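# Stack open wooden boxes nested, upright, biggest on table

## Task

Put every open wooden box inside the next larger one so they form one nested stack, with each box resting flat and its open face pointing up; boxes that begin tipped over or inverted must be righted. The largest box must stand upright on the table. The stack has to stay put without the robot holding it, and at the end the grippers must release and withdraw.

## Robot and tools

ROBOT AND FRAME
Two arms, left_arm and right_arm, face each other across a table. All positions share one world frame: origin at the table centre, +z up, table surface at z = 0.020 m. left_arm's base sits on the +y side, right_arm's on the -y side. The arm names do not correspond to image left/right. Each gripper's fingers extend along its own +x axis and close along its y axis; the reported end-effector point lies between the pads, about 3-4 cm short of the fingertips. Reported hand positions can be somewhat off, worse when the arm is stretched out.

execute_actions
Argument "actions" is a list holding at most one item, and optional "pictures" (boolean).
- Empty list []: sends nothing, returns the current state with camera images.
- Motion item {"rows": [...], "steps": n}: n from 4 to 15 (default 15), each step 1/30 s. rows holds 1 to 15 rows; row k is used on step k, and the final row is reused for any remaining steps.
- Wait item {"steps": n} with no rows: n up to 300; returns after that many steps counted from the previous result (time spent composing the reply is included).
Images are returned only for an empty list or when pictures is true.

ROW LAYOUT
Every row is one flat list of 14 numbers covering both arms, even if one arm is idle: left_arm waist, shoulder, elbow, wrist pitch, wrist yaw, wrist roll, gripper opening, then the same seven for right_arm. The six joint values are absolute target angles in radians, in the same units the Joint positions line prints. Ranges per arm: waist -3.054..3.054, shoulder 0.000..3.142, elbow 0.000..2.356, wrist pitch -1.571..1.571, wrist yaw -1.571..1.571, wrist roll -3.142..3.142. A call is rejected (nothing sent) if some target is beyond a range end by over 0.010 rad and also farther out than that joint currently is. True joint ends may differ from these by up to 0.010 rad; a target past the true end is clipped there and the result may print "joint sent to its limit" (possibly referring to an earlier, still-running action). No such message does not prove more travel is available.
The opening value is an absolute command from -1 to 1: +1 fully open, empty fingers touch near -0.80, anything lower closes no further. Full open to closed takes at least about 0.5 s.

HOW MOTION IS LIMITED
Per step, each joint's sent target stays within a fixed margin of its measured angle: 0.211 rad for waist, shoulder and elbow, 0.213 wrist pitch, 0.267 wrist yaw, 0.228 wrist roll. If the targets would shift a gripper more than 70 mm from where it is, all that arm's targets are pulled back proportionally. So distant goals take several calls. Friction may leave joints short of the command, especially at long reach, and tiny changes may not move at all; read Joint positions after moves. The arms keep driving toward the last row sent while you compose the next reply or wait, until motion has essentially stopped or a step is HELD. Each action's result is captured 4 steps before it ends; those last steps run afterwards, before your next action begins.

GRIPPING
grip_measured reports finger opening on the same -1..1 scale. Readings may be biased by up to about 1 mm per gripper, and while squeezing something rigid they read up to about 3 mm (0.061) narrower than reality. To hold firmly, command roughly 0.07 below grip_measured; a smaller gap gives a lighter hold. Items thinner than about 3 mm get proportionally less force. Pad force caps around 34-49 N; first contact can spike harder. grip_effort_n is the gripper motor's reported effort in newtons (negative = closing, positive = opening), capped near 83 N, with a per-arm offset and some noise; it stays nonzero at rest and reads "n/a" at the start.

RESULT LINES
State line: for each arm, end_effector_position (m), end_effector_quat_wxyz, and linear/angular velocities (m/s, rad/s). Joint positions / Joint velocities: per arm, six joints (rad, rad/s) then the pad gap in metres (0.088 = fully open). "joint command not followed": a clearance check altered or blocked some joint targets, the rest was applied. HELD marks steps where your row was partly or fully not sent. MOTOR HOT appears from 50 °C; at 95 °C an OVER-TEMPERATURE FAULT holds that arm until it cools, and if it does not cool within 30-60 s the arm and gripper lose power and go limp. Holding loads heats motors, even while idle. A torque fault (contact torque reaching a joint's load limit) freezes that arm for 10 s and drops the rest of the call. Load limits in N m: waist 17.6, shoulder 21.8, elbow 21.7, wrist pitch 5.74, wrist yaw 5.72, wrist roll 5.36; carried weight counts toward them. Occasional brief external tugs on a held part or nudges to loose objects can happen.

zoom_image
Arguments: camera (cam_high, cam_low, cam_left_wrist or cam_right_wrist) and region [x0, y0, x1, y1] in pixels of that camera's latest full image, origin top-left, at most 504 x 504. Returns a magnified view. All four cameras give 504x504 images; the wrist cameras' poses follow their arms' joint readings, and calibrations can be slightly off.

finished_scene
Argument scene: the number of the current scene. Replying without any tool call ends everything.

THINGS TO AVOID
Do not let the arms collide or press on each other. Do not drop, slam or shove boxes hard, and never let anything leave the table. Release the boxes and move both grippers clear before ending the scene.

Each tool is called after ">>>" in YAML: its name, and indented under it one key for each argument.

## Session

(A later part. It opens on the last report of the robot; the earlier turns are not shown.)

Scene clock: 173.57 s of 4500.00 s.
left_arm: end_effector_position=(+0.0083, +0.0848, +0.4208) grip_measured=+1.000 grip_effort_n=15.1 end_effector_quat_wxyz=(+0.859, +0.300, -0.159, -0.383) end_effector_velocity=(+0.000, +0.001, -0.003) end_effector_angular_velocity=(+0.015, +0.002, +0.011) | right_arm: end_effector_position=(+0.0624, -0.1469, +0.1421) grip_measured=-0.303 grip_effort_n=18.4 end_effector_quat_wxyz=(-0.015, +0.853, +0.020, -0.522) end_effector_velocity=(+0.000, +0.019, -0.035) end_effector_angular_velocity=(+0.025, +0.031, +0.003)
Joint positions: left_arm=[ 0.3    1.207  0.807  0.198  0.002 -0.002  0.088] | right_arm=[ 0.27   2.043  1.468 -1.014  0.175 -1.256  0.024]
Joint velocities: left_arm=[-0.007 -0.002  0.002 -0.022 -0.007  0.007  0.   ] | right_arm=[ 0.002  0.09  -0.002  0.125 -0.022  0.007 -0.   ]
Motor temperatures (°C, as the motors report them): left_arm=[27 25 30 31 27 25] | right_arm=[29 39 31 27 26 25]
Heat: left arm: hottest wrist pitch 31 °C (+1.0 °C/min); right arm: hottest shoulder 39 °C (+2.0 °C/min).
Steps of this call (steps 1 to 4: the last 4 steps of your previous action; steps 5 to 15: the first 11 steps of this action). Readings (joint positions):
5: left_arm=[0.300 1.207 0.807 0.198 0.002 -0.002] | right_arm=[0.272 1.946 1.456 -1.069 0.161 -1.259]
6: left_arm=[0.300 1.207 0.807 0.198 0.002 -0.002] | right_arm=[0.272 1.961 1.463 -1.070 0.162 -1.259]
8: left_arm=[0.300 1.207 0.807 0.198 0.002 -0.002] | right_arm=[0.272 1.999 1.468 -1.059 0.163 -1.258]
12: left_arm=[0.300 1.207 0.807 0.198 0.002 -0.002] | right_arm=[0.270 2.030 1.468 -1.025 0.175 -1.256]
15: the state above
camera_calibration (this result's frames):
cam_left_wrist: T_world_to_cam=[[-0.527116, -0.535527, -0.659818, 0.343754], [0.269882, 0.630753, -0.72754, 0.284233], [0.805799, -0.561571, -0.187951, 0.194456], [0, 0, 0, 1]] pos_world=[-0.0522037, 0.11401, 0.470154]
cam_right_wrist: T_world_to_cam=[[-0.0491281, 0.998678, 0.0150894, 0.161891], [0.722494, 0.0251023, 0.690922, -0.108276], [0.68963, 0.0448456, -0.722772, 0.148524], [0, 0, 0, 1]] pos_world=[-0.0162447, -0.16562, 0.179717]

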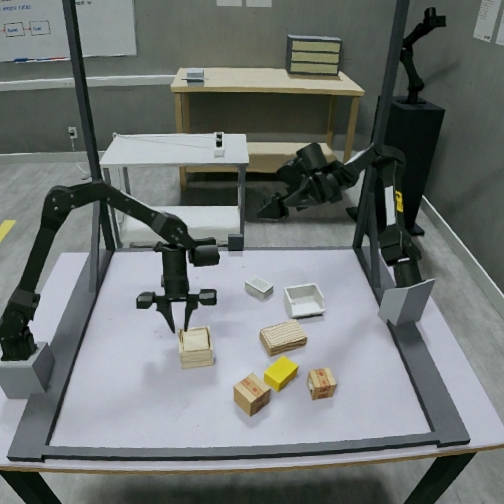

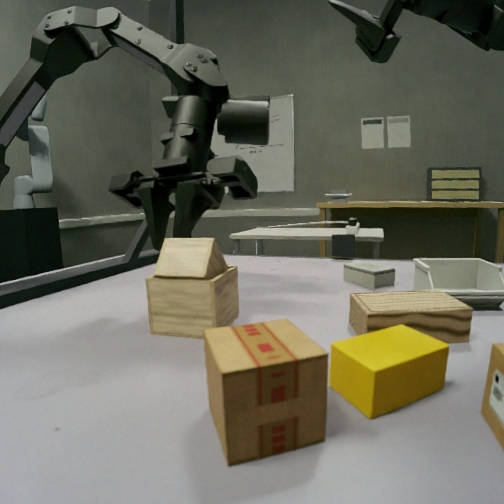

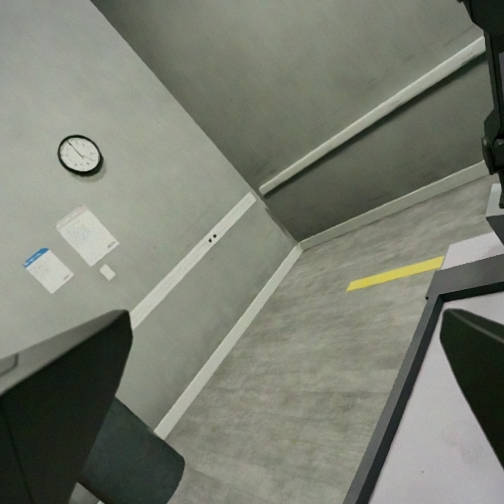

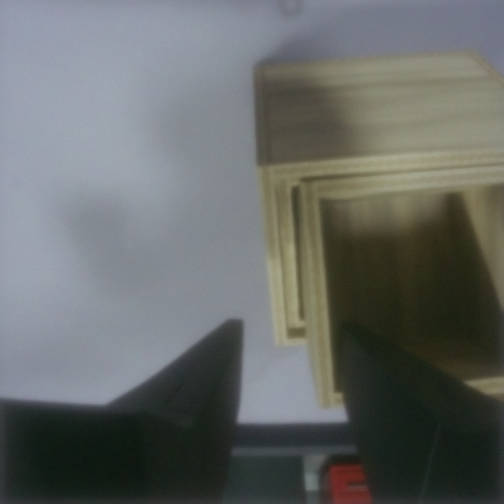

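>>> execute_actions:
  actions:
    - {"rows":[[0.3,1.2,0.8,0.2,0,0,1,0.27,2.085,1.51,-1.025,0.17,-1.256,-0.3]],"steps":13}
  pictures: true

Scene clock: 174.00 s of 4500.00 s.
left_arm: end_effector_position=(+0.0083, +0.0848, +0.4208) grip_measured=+1.000 grip_effort_n=15.1 end_effector_quat_wxyz=(+0.859, +0.300, -0.159, -0.383) end_effector_velocity=(+0.004, +0.002, -0.002) end_effector_angular_velocity=(+0.002, +0.014, +0.021) | right_arm: end_effector_position=(+0.0614, -0.1415, +0.1395) grip_measured=-0.303 grip_effort_n=18.4 end_effector_quat_wxyz=(-0.014, +0.853, +0.019, -0.521) end_effector_velocity=(-0.001, -0.001, +0.003) end_effector_angular_velocity=(-0.020, +0.001, -0.001)
Joint positions: left_arm=[ 0.3    1.207  0.807  0.198  0.002 -0.002  0.088] | right_arm=[ 0.27   2.069  1.497 -1.021  0.175 -1.256  0.024]
Joint velocities: left_arm=[ 0.002  0.002  0.002 -0.022 -0.007 -0.007  0.   ] | right_arm=[-0.002  0.007  0.027 -0.037 -0.007 -0.007 -0.   ]
Motor temperatures (°C, as the motors report them): left_arm=[27 25 30 31 27 25] | right_arm=[29 39 31 27 26 25]
Heat: left arm: hottest wrist pitch 31 °C (+1.0 °C/min); right arm: hottest shoulder 39 °C (+2.0 °C/min).
Steps of this call (steps 1 to 4: the last 4 steps of your previous action; steps 5 to 13: the first 9 steps of this action). Readings (joint positions):
5: left_arm=[0.300 1.207 0.807 0.198 0.002 -0.002] | right_arm=[0.270 2.048 1.470 -1.007 0.175 -1.256]
6: left_arm=[0.300 1.207 0.807 0.198 0.002 -0.002] | right_arm=[0.270 2.052 1.476 -1.011 0.175 -1.256]
8: left_arm=[0.300 1.207 0.807 0.198 0.002 -0.002] | right_arm=[0.270 2.062 1.488 -1.014 0.175 -1.256]
12: left_arm=[0.300 1.207 0.807 0.198 0.002 -0.002] | right_arm=[0.270 2.068 1.496 -1.021 0.175 -1.256]
13: the state above
camera_calibration (this result's frames):
cam_left_wrist: T_world_to_cam=[[-0.527116, -0.535527, -0.659818, 0.343754], [0.269882, 0.630753, -0.72754, 0.284233], [0.805799, -0.561571, -0.187951, 0.194456], [0, 0, 0, 1]] pos_world=[-0.0522037, 0.11401, 0.470154]
cam_right_wrist: T_world_to_cam=[[-0.0482702, 0.998759, 0.0122785, 0.156858], [0.721865, 0.0263864, 0.691531, -0.105762], [0.690349, 0.0422437, -0.722242, 0.146645], [0, 0, 0, 1]] pos_world=[-0.0173187, -0.160068, 0.177125]

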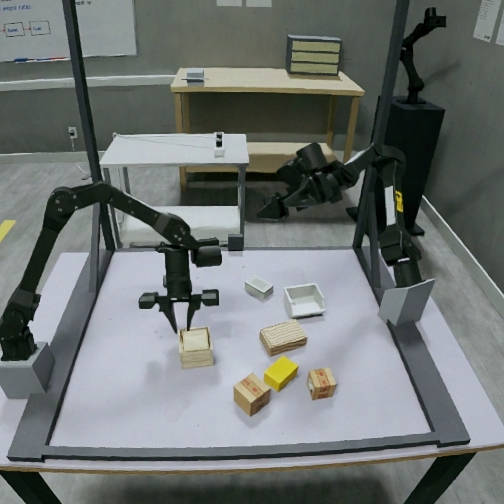

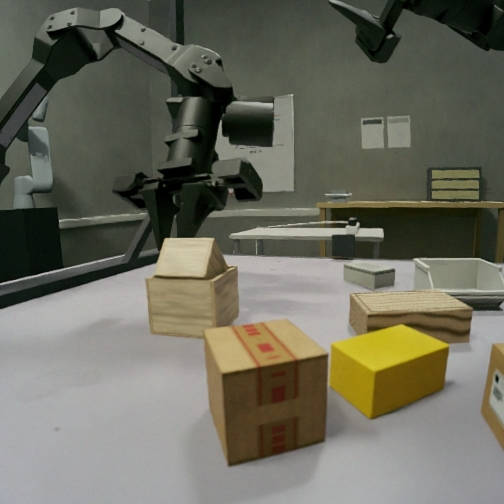

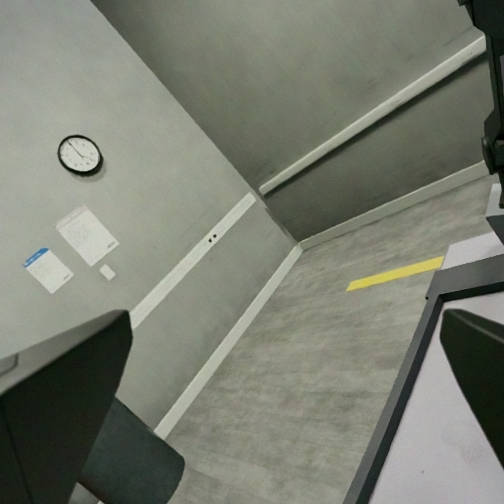

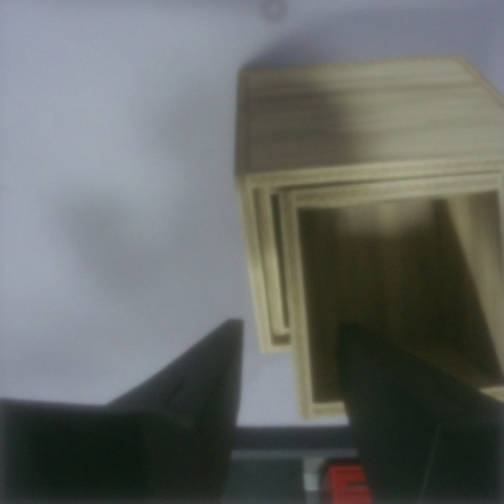

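>>> execute_actions:
  actions:
    - {"rows":[[0.3,1.2,0.8,0.2,0,0,1,0.27,2.085,1.497,-1.015,0.17,-1.256,-0.85]],"steps":15}

>>> execute_actions:
  actions:
    - {"rows":[[0.3,1.2,0.8,0.2,0,0,1,0.27,1.95,1.497,-1.10,0.17,-1.256,-0.85]],"steps":15}
  pictures: true

Scene clock: 174.50 s of 4500.00 s.
left_arm: end_effector_position=(+0.0083, +0.0848, +0.4208) grip_measured=+1.000 grip_effort_n=15.1 end_effector_quat_wxyz=(+0.859, +0.300, -0.159, -0.383) end_effector_velocity=(+0.001, +0.001, -0.005) end_effector_angular_velocity=(+0.003, +0.032, +0.006) | right_arm: end_effector_position=(+0.0610, -0.1401, +0.1396) grip_measured=-0.775 grip_effort_n=-83.5 end_effector_quat_wxyz=(-0.015, +0.853, +0.020, -0.522) end_effector_velocity=(-0.000, +0.001, -0.000) end_effector_angular_velocity=(+0.002, +0.009, +0.006)
Joint positions: left_arm=[ 0.3    1.207  0.807  0.198  0.002 -0.002  0.088] | right_arm=[ 0.27   2.07   1.5   -1.018  0.174 -1.256  0.001]
Joint velocities: left_arm=[-0.002 -0.002 -0.002 -0.022  0.007 -0.022  0.   ] | right_arm=[-0.002 -0.002 -0.002  0.007 -0.007 -0.007  0.   ]
Motor temperatures (°C, as the motors report them): left_arm=[27 25 30 31 27 25] | right_arm=[29 39 32 27 26 25]
Heat: left arm: hottest wrist pitch 31 °C (+1.0 °C/min); right arm: hottest shoulder 39 °C (+2.0 °C/min).
Steps of this call (steps 1 to 4: the last 4 steps of your previous action; steps 5 to 15: the first 11 steps of this action). Readings (joint positions):
5: left_arm=[0.300 1.207 0.807 0.198 0.002 -0.002] | right_arm=[0.270 2.070 1.500 -1.022 0.175 -1.256]
6: left_arm=[0.300 1.207 0.807 0.198 0.002 -0.002] | right_arm=[0.270 2.070 1.500 -1.022 0.175 -1.256]
8: left_arm=[0.300 1.207 0.807 0.198 0.002 -0.002] | right_arm=[0.270 2.070 1.500 -1.021 0.175 -1.256]
12: left_arm=[0.300 1.207 0.807 0.198 0.002 -0.002] | right_arm=[0.270 2.070 1.500 -1.019 0.174 -1.256]
15: the state above

Scene clock: 175.00 s of 4500.00 s.
left_arm: end_effector_position=(+0.0083, +0.0848, +0.4208) grip_measured=+1.000 grip_effort_n=15.1 end_effector_quat_wxyz=(+0.859, +0.300, -0.159, -0.383) end_effector_velocity=(+0.002, +0.002, -0.000) end_effector_angular_velocity=(-0.006, +0.006, +0.012) | right_arm: end_effector_position=(+0.0524, -0.1516, +0.1788) grip_measured=-0.775 grip_effort_n=-83.5 end_effector_quat_wxyz=(-0.027, +0.849, +0.033, -0.527) end_effector_velocity=(+0.006, -0.012, +0.000) end_effector_angular_velocity=(-0.048, -0.010, -0.030)
Joint positions: left_arm=[ 0.3    1.207  0.807  0.198  0.002 -0.002  0.088] | right_arm=[ 0.27   1.957  1.499 -1.094  0.174 -1.256  0.001]
Joint velocities: left_arm=[ 0.002 -0.002 -0.002 -0.007 -0.007 -0.007  0.   ] | right_arm=[-0.007 -0.002 -0.007 -0.051 -0.007  0.007 -0.   ]
Motor temperatures (°C, as the motors report them): left_arm=[27 25 30 31 27 25] | right_arm=[29 39 32 27 26 25]
Heat: left arm: hottest wrist pitch 31 °C (+1.0 °C/min); right arm: hottest shoulder 39 °C (+2.0 °C/min).
Steps of this call (steps 1 to 4: the last 4 steps of your previous action; steps 5 to 15: the first 11 steps of this action). Readings (joint positions):
5: left_arm=[0.300 1.207 0.807 0.198 0.002 -0.002] | right_arm=[0.270 2.063 1.500 -1.020 0.174 -1.256]
6: left_arm=[0.300 1.207 0.807 0.198 0.002 -0.002] | right_arm=[0.270 2.052 1.500 -1.039 0.174 -1.256]
8: left_arm=[0.300 1.207 0.807 0.198 0.002 -0.002] | right_arm=[0.270 2.018 1.499 -1.074 0.174 -1.256]
12: left_arm=[0.300 1.207 0.807 0.198 0.002 -0.002] | right_arm=[0.270 1.961 1.499 -1.088 0.174 -1.256]
15: the state above
camera_calibration (this result's frames):
cam_left_wrist: T_world_to_cam=[[-0.527116, -0.535527, -0.659818, 0.343754], [0.269882, 0.630753, -0.72754, 0.284233], [0.805799, -0.561571, -0.187951, 0.194456], [0, 0, 0, 1]] pos_world=[-0.0522037, 0.11401, 0.470154]
cam_right_wrist: T_world_to_cam=[[-0.0591315, 0.996992, 0.0500958, 0.159604], [0.731152, 0.00908832, 0.682154, -0.127625], [0.679647, 0.0769644, -0.72949, 0.188735], [0, 0, 0, 1]] pos_world=[-0.0255223, -0.17249, 0.216745]

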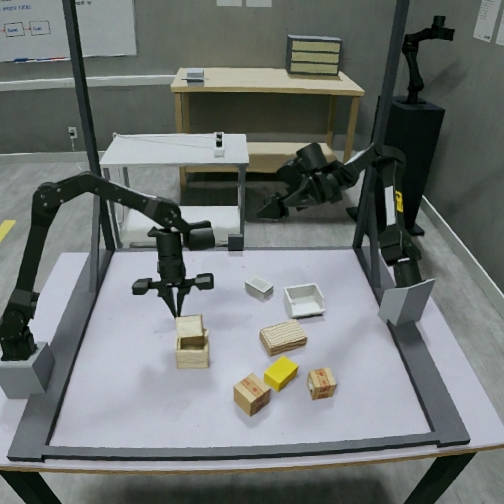

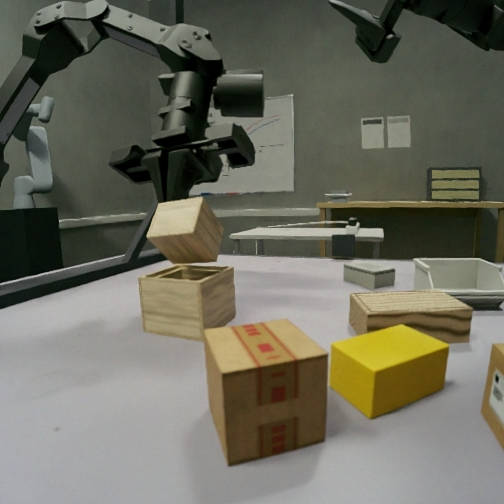

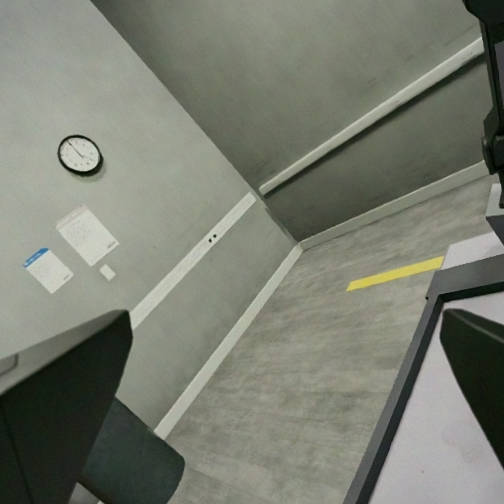

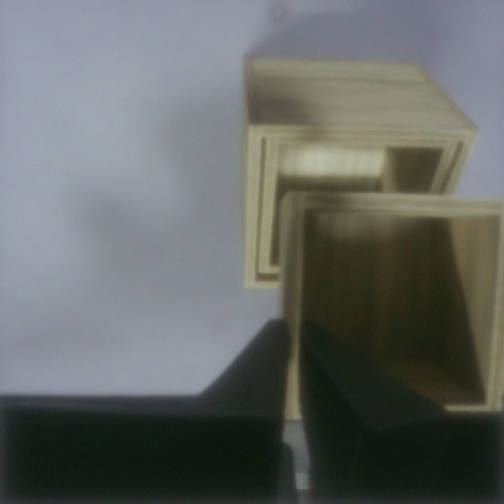

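>>> execute_actions:
  actions:
    - {"rows":[[0.3,1.2,0.8,0.2,0,0,1,0.2,1.92,1.45,-1.06,0.02,-1.33,-0.9]],"steps":15}

>>> execute_actions:
  actions:
    - {"rows":[[0.3,1.2,0.8,0.2,0,0,1,0.06,1.92,1.40,-1.0,-0.3,-1.47,-0.9]],"steps":15}

>>> execute_actions:
  actions:
    - {"rows":[[0.3,1.2,0.8,0.2,0,0,1,-0.09,1.97,1.39,-0.96,-0.597,-1.6,-0.9]],"steps":15}

>>> execute_actions:
  actions:
    - {"steps":10}
  pictures: true

>>> zoom_image:
  camera: "cam_low"
  region: [90,150,290,350]

Scene clock: 176.40 s of 4500.00 s.
left_arm: end_effector_position=(+0.0083, +0.0848, +0.4208) grip_measured=+1.000 grip_effort_n=15.1 end_effector_quat_wxyz=(+0.859, +0.300, -0.159, -0.383) end_effector_velocity=(-0.001, -0.000, +0.001) end_effector_angular_velocity=(-0.011, -0.001, -0.001) | right_arm: end_effector_position=(+0.0574, -0.1537, +0.1783) grip_measured=-0.775 grip_effort_n=-83.5 end_effector_quat_wxyz=(+0.018, -0.811, -0.024, +0.585) end_effector_velocity=(-0.009, -0.007, -0.005) end_effector_angular_velocity=(-0.033, +0.075, +0.030)
Joint positions: left_arm=[ 0.3    1.207  0.807  0.198  0.002 -0.002  0.088] | right_arm=[ 0.201  1.931  1.464 -1.064  0.031 -1.325  0.001]
Joint velocities: left_arm=[-0.002 -0.002 -0.002  0.007 -0.007 -0.007  0.   ] | right_arm=[-0.002 -0.012 -0.022  0.007 -0.081 -0.037  0.   ]
Motor temperatures (°C, as the motors report them): left_arm=[27 25 30 31 27 25] | right_arm=[29 39 32 27 26 25]
Heat: left arm: hottest wrist pitch 31 °C (+1.0 °C/min); right arm: hottest shoulder 39 °C (+1.0 °C/min).
Steps of this call (steps 1 to 4: the last 4 steps of your previous action; steps 5 to 15: the robot went on to your last target; steps 16 to 31: nothing new was sent; steps 32 to 42: the first 11 steps of this action). Readings (joint positions):
32: left_arm=[0.300 1.207 0.807 0.198 0.002 -0.002] | right_arm=[0.267 1.954 1.496 -1.095 0.156 -1.266]
33: left_arm=[0.300 1.207 0.807 0.198 0.002 -0.002] | right_arm=[0.256 1.949 1.489 -1.085 0.114 -1.282]
35: left_arm=[0.300 1.207 0.807 0.198 0.002 -0.002] | right_arm=[0.232 1.941 1.476 -1.077 0.075 -1.302]
39: left_arm=[0.300 1.207 0.807 0.198 0.002 -0.002] | right_arm=[0.203 1.933 1.467 -1.067 0.042 -1.320]
42: the state above

Scene clock: 176.90 s of 4500.00 s.
left_arm: end_effector_position=(+0.0083, +0.0848, +0.4208) grip_measured=+1.000 grip_effort_n=15.1 end_effector_quat_wxyz=(+0.859, +0.300, -0.159, -0.383) end_effector_velocity=(+0.001, -0.000, -0.004) end_effector_angular_velocity=(-0.002, +0.026, -0.001) | right_arm: end_effector_position=(+0.0635, -0.1514, +0.1752) grip_measured=-0.775 grip_effort_n=-83.5 end_effector_quat_wxyz=(+0.008, -0.713, -0.016, +0.701) end_effector_velocity=(-0.022, -0.006, -0.004) end_effector_angular_velocity=(-0.027, +0.151, +0.042)
Joint positions: left_arm=[ 0.3    1.207  0.807  0.198  0.002 -0.002  0.088] | right_arm=[ 0.061  1.927  1.414 -1.005 -0.28  -1.462  0.001]
Joint velocities: left_arm=[-0.002  0.002 -0.002 -0.007  0.007 -0.022  0.   ] | right_arm=[ 0.002 -0.002 -0.017  0.007 -0.154 -0.037 -0.   ]
Motor temperatures (°C, as the motors report them): left_arm=[27 25 30 31 27 25] | right_arm=[29 39 31 27 26 25]
Heat: left arm: hottest wrist pitch 31 °C (+1.0 °C/min); right arm: hottest shoulder 39 °C (+1.0 °C/min).
Steps of this call (steps 1 to 4: the last 4 steps of your previous action; steps 5 to 15: the first 11 steps of this action). Readings (joint positions):
5: left_arm=[0.300 1.207 0.807 0.198 0.002 -0.002] | right_arm=[0.195 1.930 1.457 -1.054 -0.007 -1.348]
6: left_arm=[0.300 1.207 0.807 0.198 0.002 -0.002] | right_arm=[0.174 1.928 1.447 -1.038 -0.084 -1.380]
8: left_arm=[0.300 1.207 0.807 0.198 0.002 -0.002] | right_arm=[0.120 1.927 1.431 -1.024 -0.175 -1.419]
12: left_arm=[0.300 1.207 0.807 0.198 0.002 -0.002] | right_arm=[0.063 1.927 1.415 -1.009 -0.255 -1.453]
15: the state above

Scene clock: 177.40 s of 4500.00 s.
left_arm: end_effector_position=(+0.0083, +0.0848, +0.4208) grip_measured=+1.000 grip_effort_n=14.7 end_effector_quat_wxyz=(+0.859, +0.300, -0.159, -0.383) end_effector_velocity=(+0.002, +0.002, -0.007) end_effector_angular_velocity=(+0.001, +0.030, +0.016) | right_arm: end_effector_position=(+0.0759, -0.1388, +0.1850) grip_measured=-0.775 grip_effort_n=-83.5 end_effector_quat_wxyz=(+0.026, -0.603, -0.031, +0.797) end_effector_velocity=(-0.020, -0.002, +0.003) end_effector_angular_velocity=(+0.010, +0.104, +0.081)
Joint positions: left_arm=[ 0.3    1.207  0.807  0.198  0.002 -0.002  0.088] | right_arm=[-0.09   1.957  1.402 -0.964 -0.578 -1.592  0.001]
Joint velocities: left_arm=[-0.007 -0.002 -0.007 -0.022 -0.007 -0.022  0.   ] | right_arm=[ 0.012  0.002  0.002 -0.007 -0.11  -0.066  0.   ]
Motor temperatures (°C, as the motors report them): left_arm=[27 25 30 31 27 25] | right_arm=[29 39 31 27 26 25]
Heat: left arm: hottest wrist pitch 31 °C (+1.0 °C/min); right arm: hottest shoulder 39 °C (+1.0 °C/min).
Steps of this call (steps 1 to 4: the last 4 steps of your previous action; steps 5 to 15: the first 11 steps of this action). Readings (joint positions):
5: left_arm=[0.300 1.207 0.807 0.198 0.002 -0.002] | right_arm=[0.055 1.928 1.411 -0.999 -0.323 -1.485]
6: left_arm=[0.300 1.207 0.807 0.198 0.002 -0.002] | right_arm=[0.033 1.932 1.409 -0.990 -0.401 -1.516]
8: left_arm=[0.300 1.207 0.807 0.198 0.002 -0.002] | right_arm=[-0.024 1.941 1.407 -0.975 -0.485 -1.552]
12: left_arm=[0.300 1.207 0.807 0.198 0.002 -0.002] | right_arm=[-0.088 1.954 1.403 -0.967 -0.555 -1.584]
15: the state above

Scene clock: 177.73 s of 4500.00 s.
left_arm: end_effector_position=(+0.0083, +0.0848, +0.4208) grip_measured=+1.000 grip_effort_n=15.1 end_effector_quat_wxyz=(+0.859, +0.300, -0.159, -0.383) end_effector_velocity=(-0.003, -0.001, -0.003) end_effector_angular_velocity=(-0.005, +0.022, -0.010) | right_arm: end_effector_position=(+0.0740, -0.1384, +0.1853) grip_measured=-0.775 grip_effort_n=-83.5 end_effector_quat_wxyz=(+0.025, -0.598, -0.034, +0.801) end_effector_velocity=(+0.002, -0.002, +0.000) end_effector_angular_velocity=(-0.000, -0.009, +0.016)
Joint positions: left_arm=[ 0.3    1.207  0.807  0.198  0.002 -0.002  0.088] | right_arm=[-0.09   1.957  1.402 -0.963 -0.591 -1.597  0.001]
Joint velocities: left_arm=[-0.007 -0.007 -0.002 -0.007  0.007 -0.022  0.   ] | right_arm=[-0.002 -0.002 -0.002 -0.007  0.007 -0.022 -0.   ]
Motor temperatures (°C, as the motors report them): left_arm=[27 25 30 31 27 25] | right_arm=[29 39 31 27 26 25]
Heat: left arm: hottest wrist pitch 31 °C (+1.0 °C/min); right arm: hottest shoulder 39 °C (+1.0 °C/min).
Kept back: nothing.
Steps of this call (steps 1 to 4: the last 4 steps of your previous action; steps 5 to 10: the robot went on to your last target). Readings (joint positions):
1: left_arm=[0.300 1.207 0.807 0.198 0.002 -0.002] | right_arm=[-0.090 1.957 1.402 -0.964 -0.582 -1.593]
2: left_arm=[0.300 1.207 0.807 0.198 0.002 -0.002] | right_arm=[-0.090 1.957 1.402 -0.963 -0.584 -1.594]
4: left_arm=[0.300 1.207 0.807 0.198 0.002 -0.002] | right_arm=[-0.090 1.957 1.402 -0.963 -0.587 -1.596]
8: left_arm=[0.300 1.207 0.807 0.198 0.002 -0.002] | right_arm=[-0.090 1.957 1.402 -0.963 -0.590 -1.597]
10: the state above
camera_calibration (this result's frames):
cam_left_wrist: T_world_to_cam=[[-0.527116, -0.535527, -0.659818, 0.343754], [0.269882, 0.630753, -0.72754, 0.284233], [0.805799, -0.561571, -0.187951, 0.194456], [0, 0, 0, 1]] pos_world=[-0.0522037, 0.11401, 0.470154]
cam_right_wrist: T_world_to_cam=[[-0.0448507, 0.995536, 0.0830425, 0.140039], [0.998994, 0.0446513, 0.00425738, -0.0372623], [0.00053042, 0.0831498, -0.996537, 0.278395], [0, 0, 0, 1]] pos_world=[0.043358, -0.160899, 0.265961]

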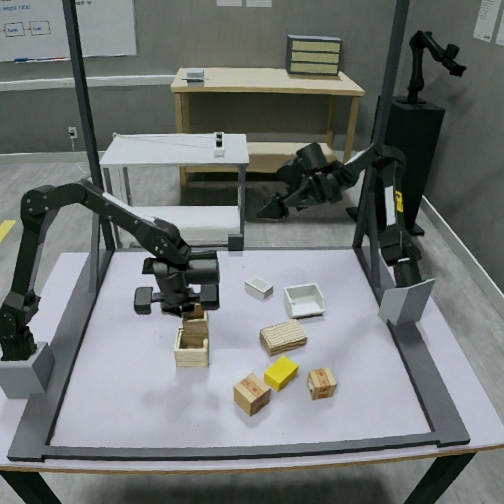

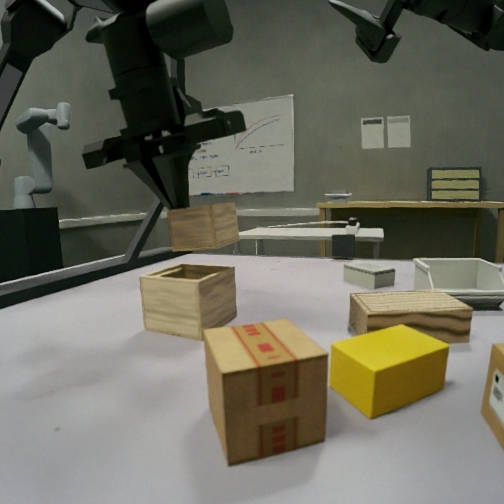

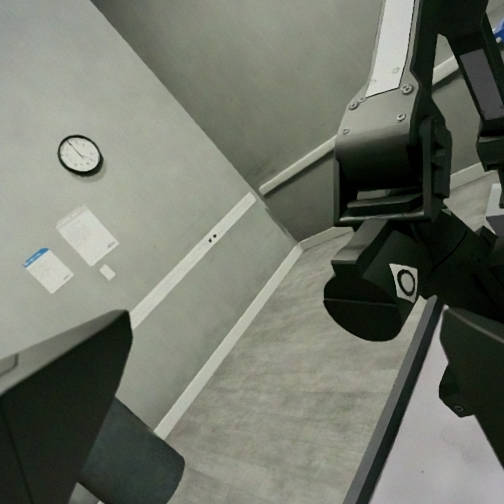

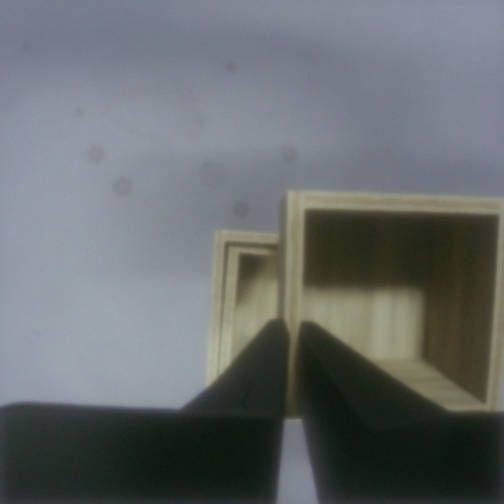

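Region (90, 150, 290, 350) of cam_low's 504x504 image, scaled by 2.520, with more detail than that image has.

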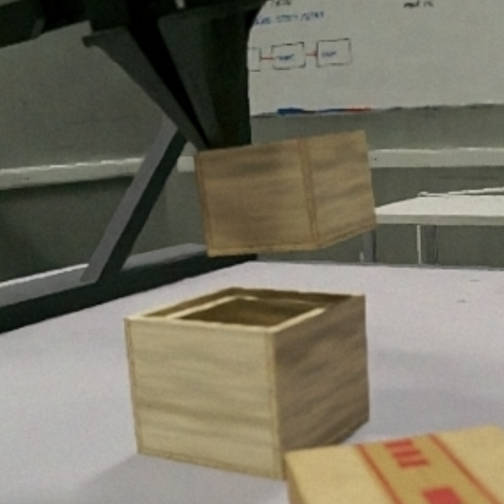

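>>> execute_actions:
  actions:
    - {"rows":[[0.3,1.2,0.8,0.2,0,0,1,-0.125,2.045,1.455,-1.046,-0.588,-1.655,-0.9]],"steps":15}

>>> execute_actions:
  actions:
    - {"steps":8}
  pictures: true

>>> zoom_image:
  camera: "cam_low"
  region: [90,150,290,350]

Scene clock: 178.57 s of 4500.00 s.
left_arm: end_effector_position=(+0.0083, +0.0848, +0.4208) grip_measured=+1.000 grip_effort_n=15.1 end_effector_quat_wxyz=(+0.859, +0.300, -0.159, -0.383) end_effector_velocity=(+0.002, +0.003, -0.004) end_effector_angular_velocity=(+0.005, +0.015, +0.018) | right_arm: end_effector_position=(+0.0905, -0.1435, +0.1726) grip_measured=-0.775 grip_effort_n=-83.5 end_effector_quat_wxyz=(+0.006, -0.596, +0.004, +0.803) end_effector_velocity=(-0.000, +0.012, +0.016) end_effector_angular_velocity=(+0.042, -0.010, +0.038)
Joint positions: left_arm=[ 0.3    1.207  0.807  0.198  0.002 -0.002  0.088] | right_arm=[-0.124  2.032  1.439 -1.04  -0.592 -1.65   0.001]
Joint velocities: left_arm=[-0.002 -0.002 -0.002 -0.022 -0.007 -0.007  0.   ] | right_arm=[-0.007 -0.002  0.066 -0.037  0.007 -0.037 -0.   ]
Motor temperatures (°C, as the motors report them): left_arm=[27 25 30 31 27 25] | right_arm=[29 39 31 27 26 25]
Heat: left arm: hottest wrist pitch 31 °C (+1.0 °C/min); right arm: hottest shoulder 39 °C (+1.0 °C/min).
Steps of this call (steps 1 to 14: the robot went on to your last target; steps 15 to 25: the first 11 steps of this action). Readings (joint positions):
15: left_arm=[0.300 1.207 0.807 0.198 0.002 -0.002] | right_arm=[-0.091 1.965 1.405 -0.971 -0.592 -1.606]
16: left_arm=[0.300 1.207 0.807 0.198 0.002 -0.002] | right_arm=[-0.095 1.976 1.417 -0.992 -0.592 -1.619]
18: left_arm=[0.300 1.207 0.807 0.198 0.002 -0.002] | right_arm=[-0.108 2.002 1.430 -1.012 -0.592 -1.634]
22: left_arm=[0.300 1.207 0.807 0.198 0.002 -0.002] | right_arm=[-0.123 2.030 1.433 -1.036 -0.592 -1.647]
25: the state above

Scene clock: 178.83 s of 4500.00 s.
left_arm: end_effector_position=(+0.0083, +0.0848, +0.4208) grip_measured=+1.000 grip_effort_n=15.1 end_effector_quat_wxyz=(+0.859, +0.300, -0.159, -0.383) end_effector_velocity=(+0.002, +0.002, -0.000) end_effector_angular_velocity=(-0.010, +0.001, +0.019) | right_arm: end_effector_position=(+0.0902, -0.1425, +0.1739) grip_measured=-0.775 grip_effort_n=-83.5 end_effector_quat_wxyz=(+0.005, -0.596, +0.002, +0.803) end_effector_velocity=(-0.001, -0.003, +0.001) end_effector_angular_velocity=(+0.001, +0.008, +0.016)
Joint positions: left_arm=[ 0.3    1.207  0.807  0.198  0.002 -0.002  0.088] | right_arm=[-0.124  2.032  1.445 -1.043 -0.592 -1.653  0.001]
Joint velocities: left_arm=[-0.002 -0.002 -0.002 -0.007 -0.022 -0.007  0.   ] | right_arm=[-0.002 -0.007 -0.007 -0.007 -0.007 -0.022 -0.   ]
Motor temperatures (°C, as the motors report them): left_arm=[27 25 30 31 27 25] | right_arm=[29 39 32 27 26 25]
Heat: left arm: hottest wrist pitch 31 °C (+1.0 °C/min); right arm: hottest shoulder 39 °C (+1.0 °C/min).
Kept back: nothing.
Steps of this call (steps 1 to 4: the last 4 steps of your previous action; steps 5 to 8: the robot went on to your last target). Readings (joint positions):
1: left_arm=[0.300 1.207 0.807 0.198 0.002 -0.002] | right_arm=[-0.124 2.032 1.441 -1.041 -0.592 -1.651]
2: left_arm=[0.300 1.207 0.807 0.198 0.002 -0.002] | right_arm=[-0.124 2.032 1.443 -1.041 -0.592 -1.651]
4: left_arm=[0.300 1.207 0.807 0.198 0.002 -0.002] | right_arm=[-0.124 2.032 1.445 -1.042 -0.592 -1.652]
8: the state above
camera_calibration (this result's frames):
cam_left_wrist: T_world_to_cam=[[-0.527116, -0.535527, -0.659818, 0.343754], [0.269882, 0.630753, -0.72754, 0.284233], [0.805799, -0.561571, -0.187951, 0.194456], [0, 0, 0, 1]] pos_world=[-0.0522037, 0.11401, 0.470154]
cam_right_wrist: T_world_to_cam=[[-0.0319279, 0.999489, 0.00168011, 0.159329], [0.999479, 0.0319356, -0.00477441, -0.0534976], [-0.00482562, 0.0015268, -0.999987, 0.256824], [0, 0, 0, 1]] pos_world=[0.0597961, -0.157931, 0.256298]

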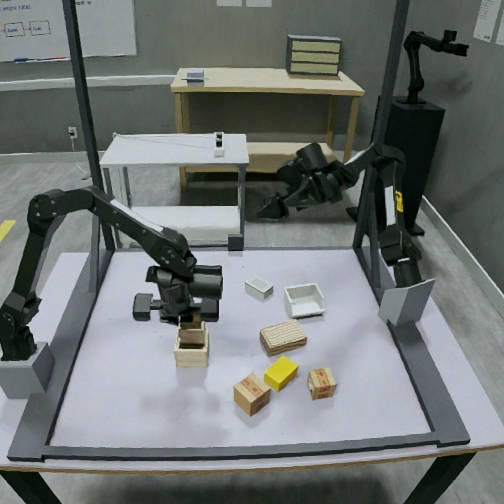

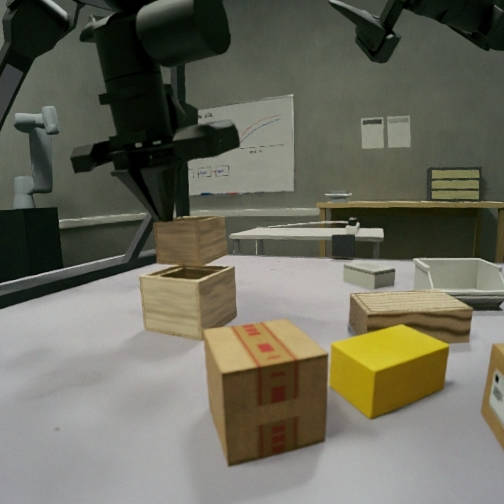

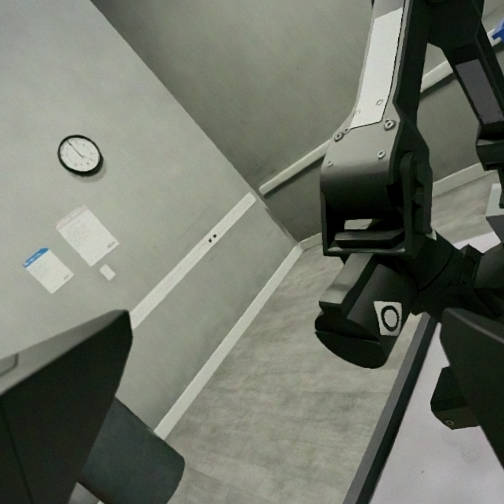

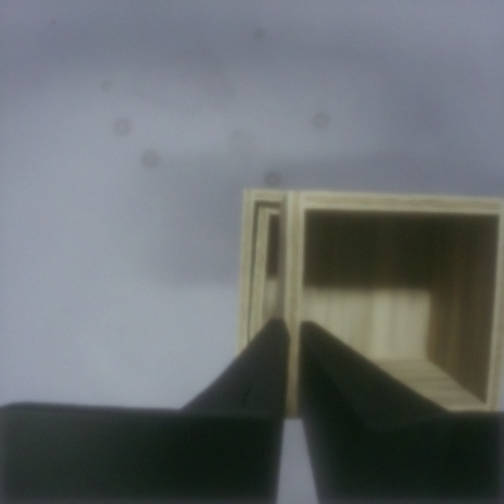

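Region (90, 150, 290, 350) of cam_low's 504x504 image, scaled by 2.520, with more detail than that image has.

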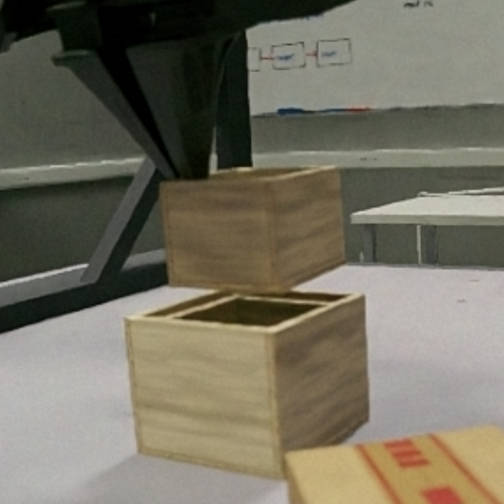

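>>> execute_actions:
  actions:
    - {"rows":[[0.3,1.2,0.8,0.2,0,0,1,-0.124,2.07,1.445,-1.043,-0.592,-1.653,-0.9],[0.3,1.2,0.8,0.2,0,0,1,-0.124,2.075,1.443,-1.043,-0.592,-1.653,-0.9],[0.3,1.2,0.8,0.2,0,0,1,-0.12,2.08,1.44,-1.04,-0.592,-1.653,-0.9],[0.3,1.2,0.8,0.2,0,0,1,-0.115,2.085,1.437,-1.033,-0.592,-1.65,-0.9],[0.3,1.2,0.8,0.2,0,0,1,-0.11,2.09,1.434,-1.025,-0.592,-1.65,-0.9],[0.3,1.2,0.8,0.2,0,0,1,-0.108,2.095,1.431,-1.015,-0.592,-1.648,-0.9],[0.3,1.2,0.8,0.2,0,0,1,-0.106,2.10,1.428,-1.005,-0.592,-1.646,-0.9],[0.3,1.2,0.8,0.2,0,0,1,-0.105,2.105,1.425,-0.995,-0.592,-1.645,-0.9],[0.3,1.2,0.8,0.2,0,0,1,-0.105,2.108,1.424,-0.99,-0.592,-1.645,-0.9]],"steps":15}
  pictures: true

>>> zoom_image:
  camera: "cam_low"
  region: [90,150,290,350]

Scene clock: 179.70 s of 4500.00 s.
left_arm: end_effector_position=(+0.0083, +0.0848, +0.4208) grip_measured=+1.000 grip_effort_n=15.1 end_effector_quat_wxyz=(+0.859, +0.300, -0.159, -0.383) end_effector_velocity=(+0.003, +0.004, -0.003) end_effector_angular_velocity=(+0.002, +0.014, +0.021) | right_arm: end_effector_position=(+0.0923, -0.1399, +0.1548) grip_measured=-0.775 grip_effort_n=-83.5 end_effector_quat_wxyz=(-0.002, -0.595, +0.011, +0.803) end_effector_velocity=(+0.000, +0.015, -0.003) end_effector_angular_velocity=(+0.086, +0.017, +0.041)
Joint positions: left_arm=[ 0.3    1.207  0.807  0.198  0.002 -0.002  0.088] | right_arm=[-0.113  2.083  1.441 -1.009 -0.592 -1.649  0.001]
Joint velocities: left_arm=[ 0.002 -0.002 -0.002 -0.022 -0.007 -0.007  0.   ] | right_arm=[-0.002  0.002 -0.012  0.095 -0.022 -0.022 -0.   ]
Motor temperatures (°C, as the motors report them): left_arm=[27 25 30 31 27 25] | right_arm=[29 39 32 27 26 25]
Heat: left arm: hottest wrist pitch 31 °C (+1.0 °C/min); right arm: hottest shoulder 39 °C (+1.0 °C/min).
Steps of this call (steps 1 to 15: the robot went on to your last target; steps 16 to 26: the first 11 steps of this action). Readings (joint positions):
16: left_arm=[0.300 1.207 0.807 0.198 0.002 -0.002] | right_arm=[-0.124 2.035 1.445 -1.044 -0.592 -1.653]
17: left_arm=[0.300 1.207 0.807 0.198 0.002 -0.002] | right_arm=[-0.124 2.038 1.445 -1.044 -0.592 -1.653]
19: left_arm=[0.300 1.207 0.807 0.198 0.002 -0.002] | right_arm=[-0.124 2.049 1.445 -1.044 -0.592 -1.653]
23: left_arm=[0.300 1.207 0.807 0.198 0.002 -0.002] | right_arm=[-0.117 2.076 1.444 -1.022 -0.592 -1.651]
26: the state above
camera_calibration (this result's frames):
cam_left_wrist: T_world_to_cam=[[-0.527116, -0.535527, -0.659818, 0.343754], [0.269882, 0.630753, -0.72754, 0.284233], [0.805799, -0.561571, -0.187951, 0.194456], [0, 0, 0, 1]] pos_world=[-0.0522037, 0.11401, 0.470154]
cam_right_wrist: T_world_to_cam=[[-0.0325321, 0.999239, -0.0215274, 0.160401], [0.999449, 0.0323828, -0.00724837, -0.0553388], [-0.00654574, -0.0217513, -0.999742, 0.234597], [0, 0, 0, 1]] pos_world=[0.0620621, -0.153384, 0.237588]

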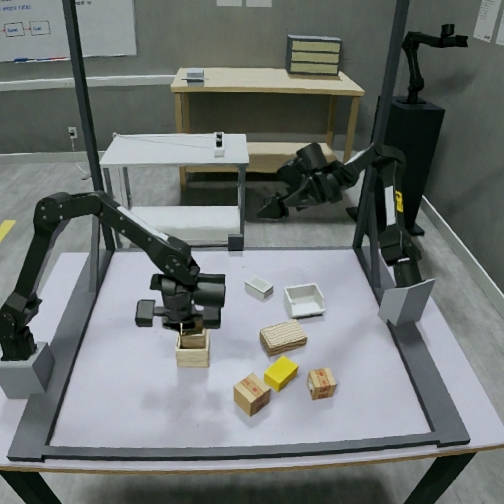

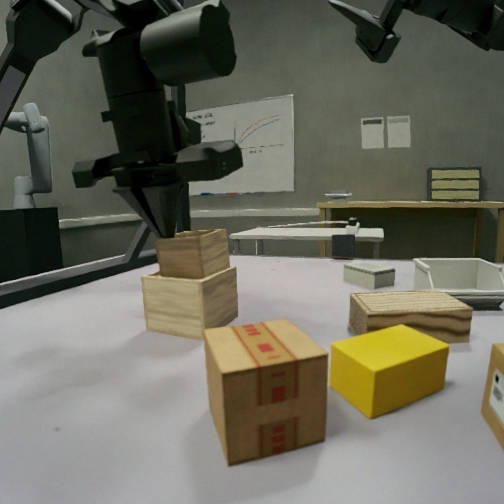

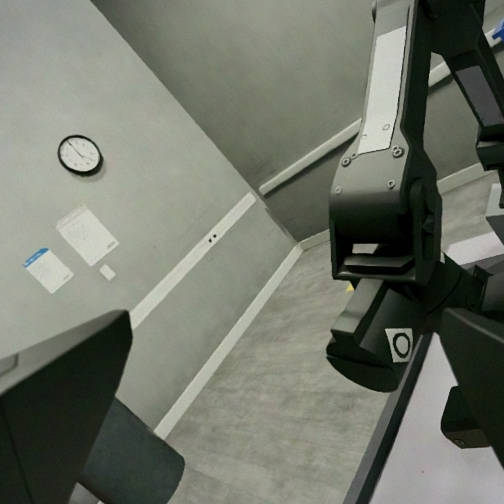

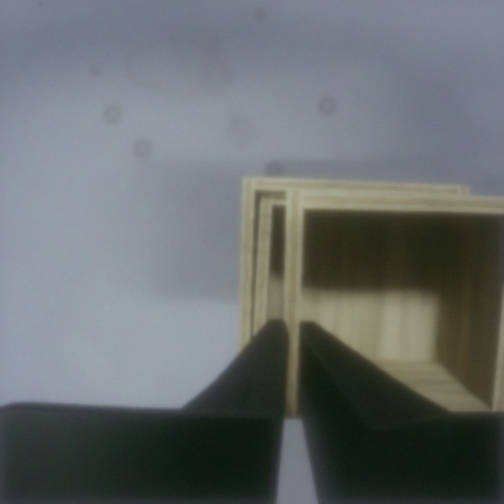

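Region (90, 150, 290, 350) of cam_low's 504x504 image, scaled by 2.520, with more detail than that image has.

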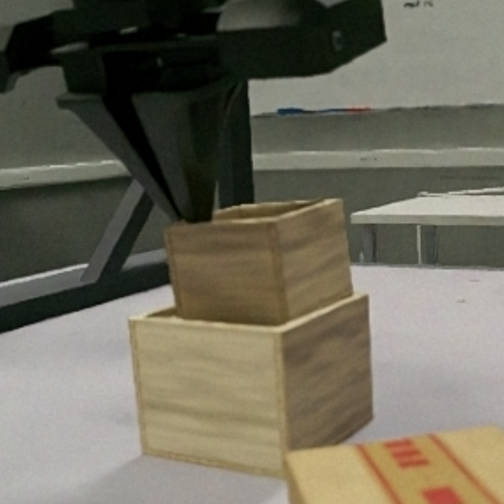

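>>> execute_actions:
  actions:
    - {"rows":[[0.3,1.2,0.8,0.2,0,0,1,-0.113,2.04,1.40,-1.03,-0.592,-1.653,-0.9],[0.3,1.2,0.8,0.2,0,0,1,-0.113,2.04,1.40,-1.03,-0.592,-1.653,-0.9],[0.3,1.2,0.8,0.2,0,0,1,-0.113,2.04,1.40,-1.03,-0.592,-1.653,-0.9],[0.3,1.2,0.8,0.2,0,0,1,-0.113,2.05,1.41,-1.02,-0.592,-1.653,-0.9]],"steps":12}
  pictures: true

>>> zoom_image:
  camera: "cam_low"
  region: [90,150,290,350]

Scene clock: 180.17 s of 4500.00 s.
left_arm: end_effector_position=(+0.0083, +0.0848, +0.4208) grip_measured=+1.000 grip_effort_n=15.1 end_effector_quat_wxyz=(+0.859, +0.300, -0.159, -0.383) end_effector_velocity=(+0.001, +0.001, -0.001) end_effector_angular_velocity=(-0.003, +0.007, +0.008) | right_arm: end_effector_position=(+0.0911, -0.1458, +0.1572) grip_measured=-0.775 grip_effort_n=-83.5 end_effector_quat_wxyz=(-0.003, -0.595, +0.015, +0.804) end_effector_velocity=(-0.001, +0.000, +0.003) end_effector_angular_velocity=(+0.015, +0.007, +0.008)
Joint positions: left_arm=[ 0.3    1.207  0.807  0.198  0.002 -0.002  0.088] | right_arm=[-0.113  2.064  1.422 -1.017 -0.592 -1.65   0.001]
Joint velocities: left_arm=[-0.002 -0.002 -0.002 -0.007 -0.007 -0.007  0.   ] | right_arm=[-0.002 -0.012 -0.007  0.007 -0.007 -0.007 -0.   ]
Motor temperatures (°C, as the motors report them): left_arm=[27 25 30 31 27 25] | right_arm=[29 39 32 27 26 25]
Heat: left arm: hottest wrist pitch 31 °C (+1.0 °C/min); right arm: hottest shoulder 39 °C (+1.0 °C/min).
Steps of this call (steps 1 to 4: the last 4 steps of your previous action; steps 5 to 6: the robot went on to your last target; steps 7 to 14: the first 8 steps of this action). Readings (joint positions):
7: left_arm=[0.300 1.207 0.807 0.198 0.002 -0.002] | right_arm=[-0.113 2.082 1.439 -0.997 -0.592 -1.648]
8: left_arm=[0.300 1.207 0.807 0.198 0.002 -0.002] | right_arm=[-0.113 2.077 1.434 -0.999 -0.592 -1.648]
10: left_arm=[0.300 1.207 0.807 0.198 0.002 -0.002] | right_arm=[-0.113 2.067 1.424 -1.014 -0.592 -1.648]
14: the state above
camera_calibration (this result's frames):
cam_left_wrist: T_world_to_cam=[[-0.527116, -0.535527, -0.659818, 0.343754], [0.269882, 0.630753, -0.72754, 0.284233], [0.805799, -0.561571, -0.187951, 0.194456], [0, 0, 0, 1]] pos_world=[-0.0522037, 0.11401, 0.470154]
cam_right_wrist: T_world_to_cam=[[-0.0310211, 0.999112, -0.0285086, 0.167292], [0.999491, 0.0307934, -0.00839266, -0.0539666], [-0.00750733, -0.0287544, -0.999558, 0.235881], [0, 0, 0, 1]] pos_world=[0.0608996, -0.158699, 0.240093]

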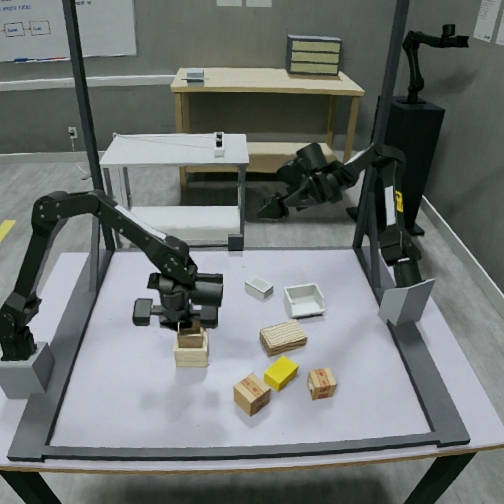

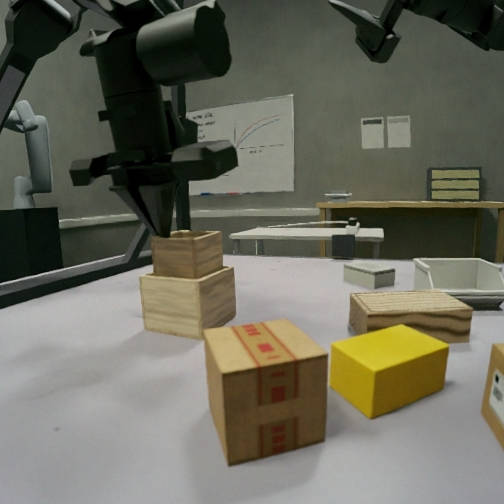

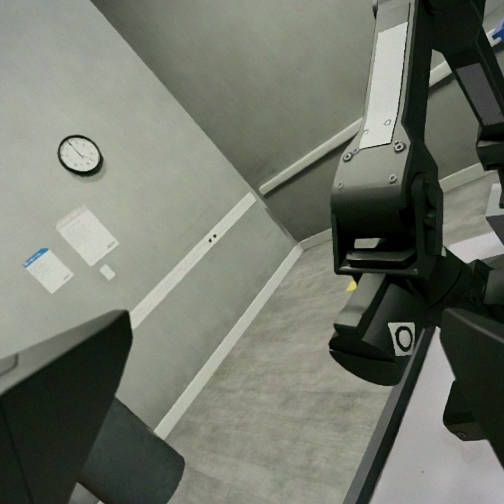

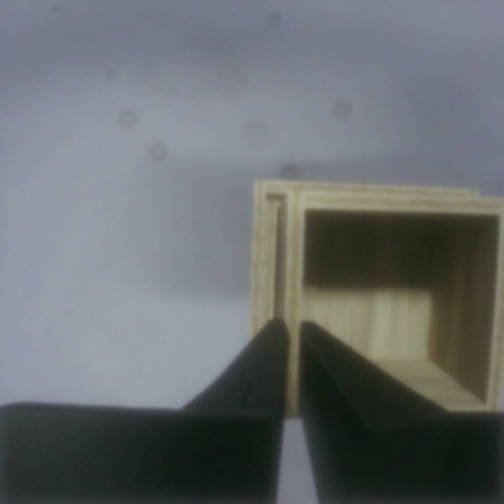

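Region (90, 150, 290, 350) of cam_low's 504x504 image, scaled by 2.520, with more detail than that image has.

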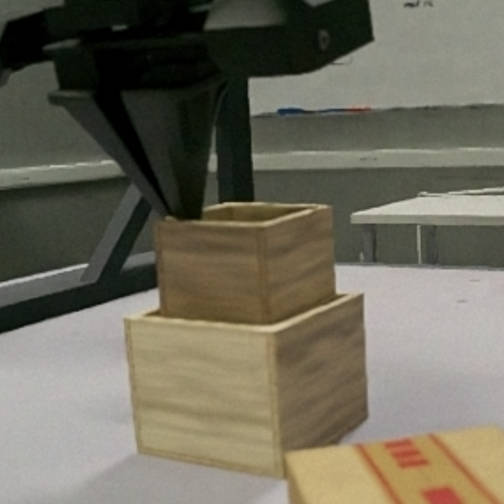

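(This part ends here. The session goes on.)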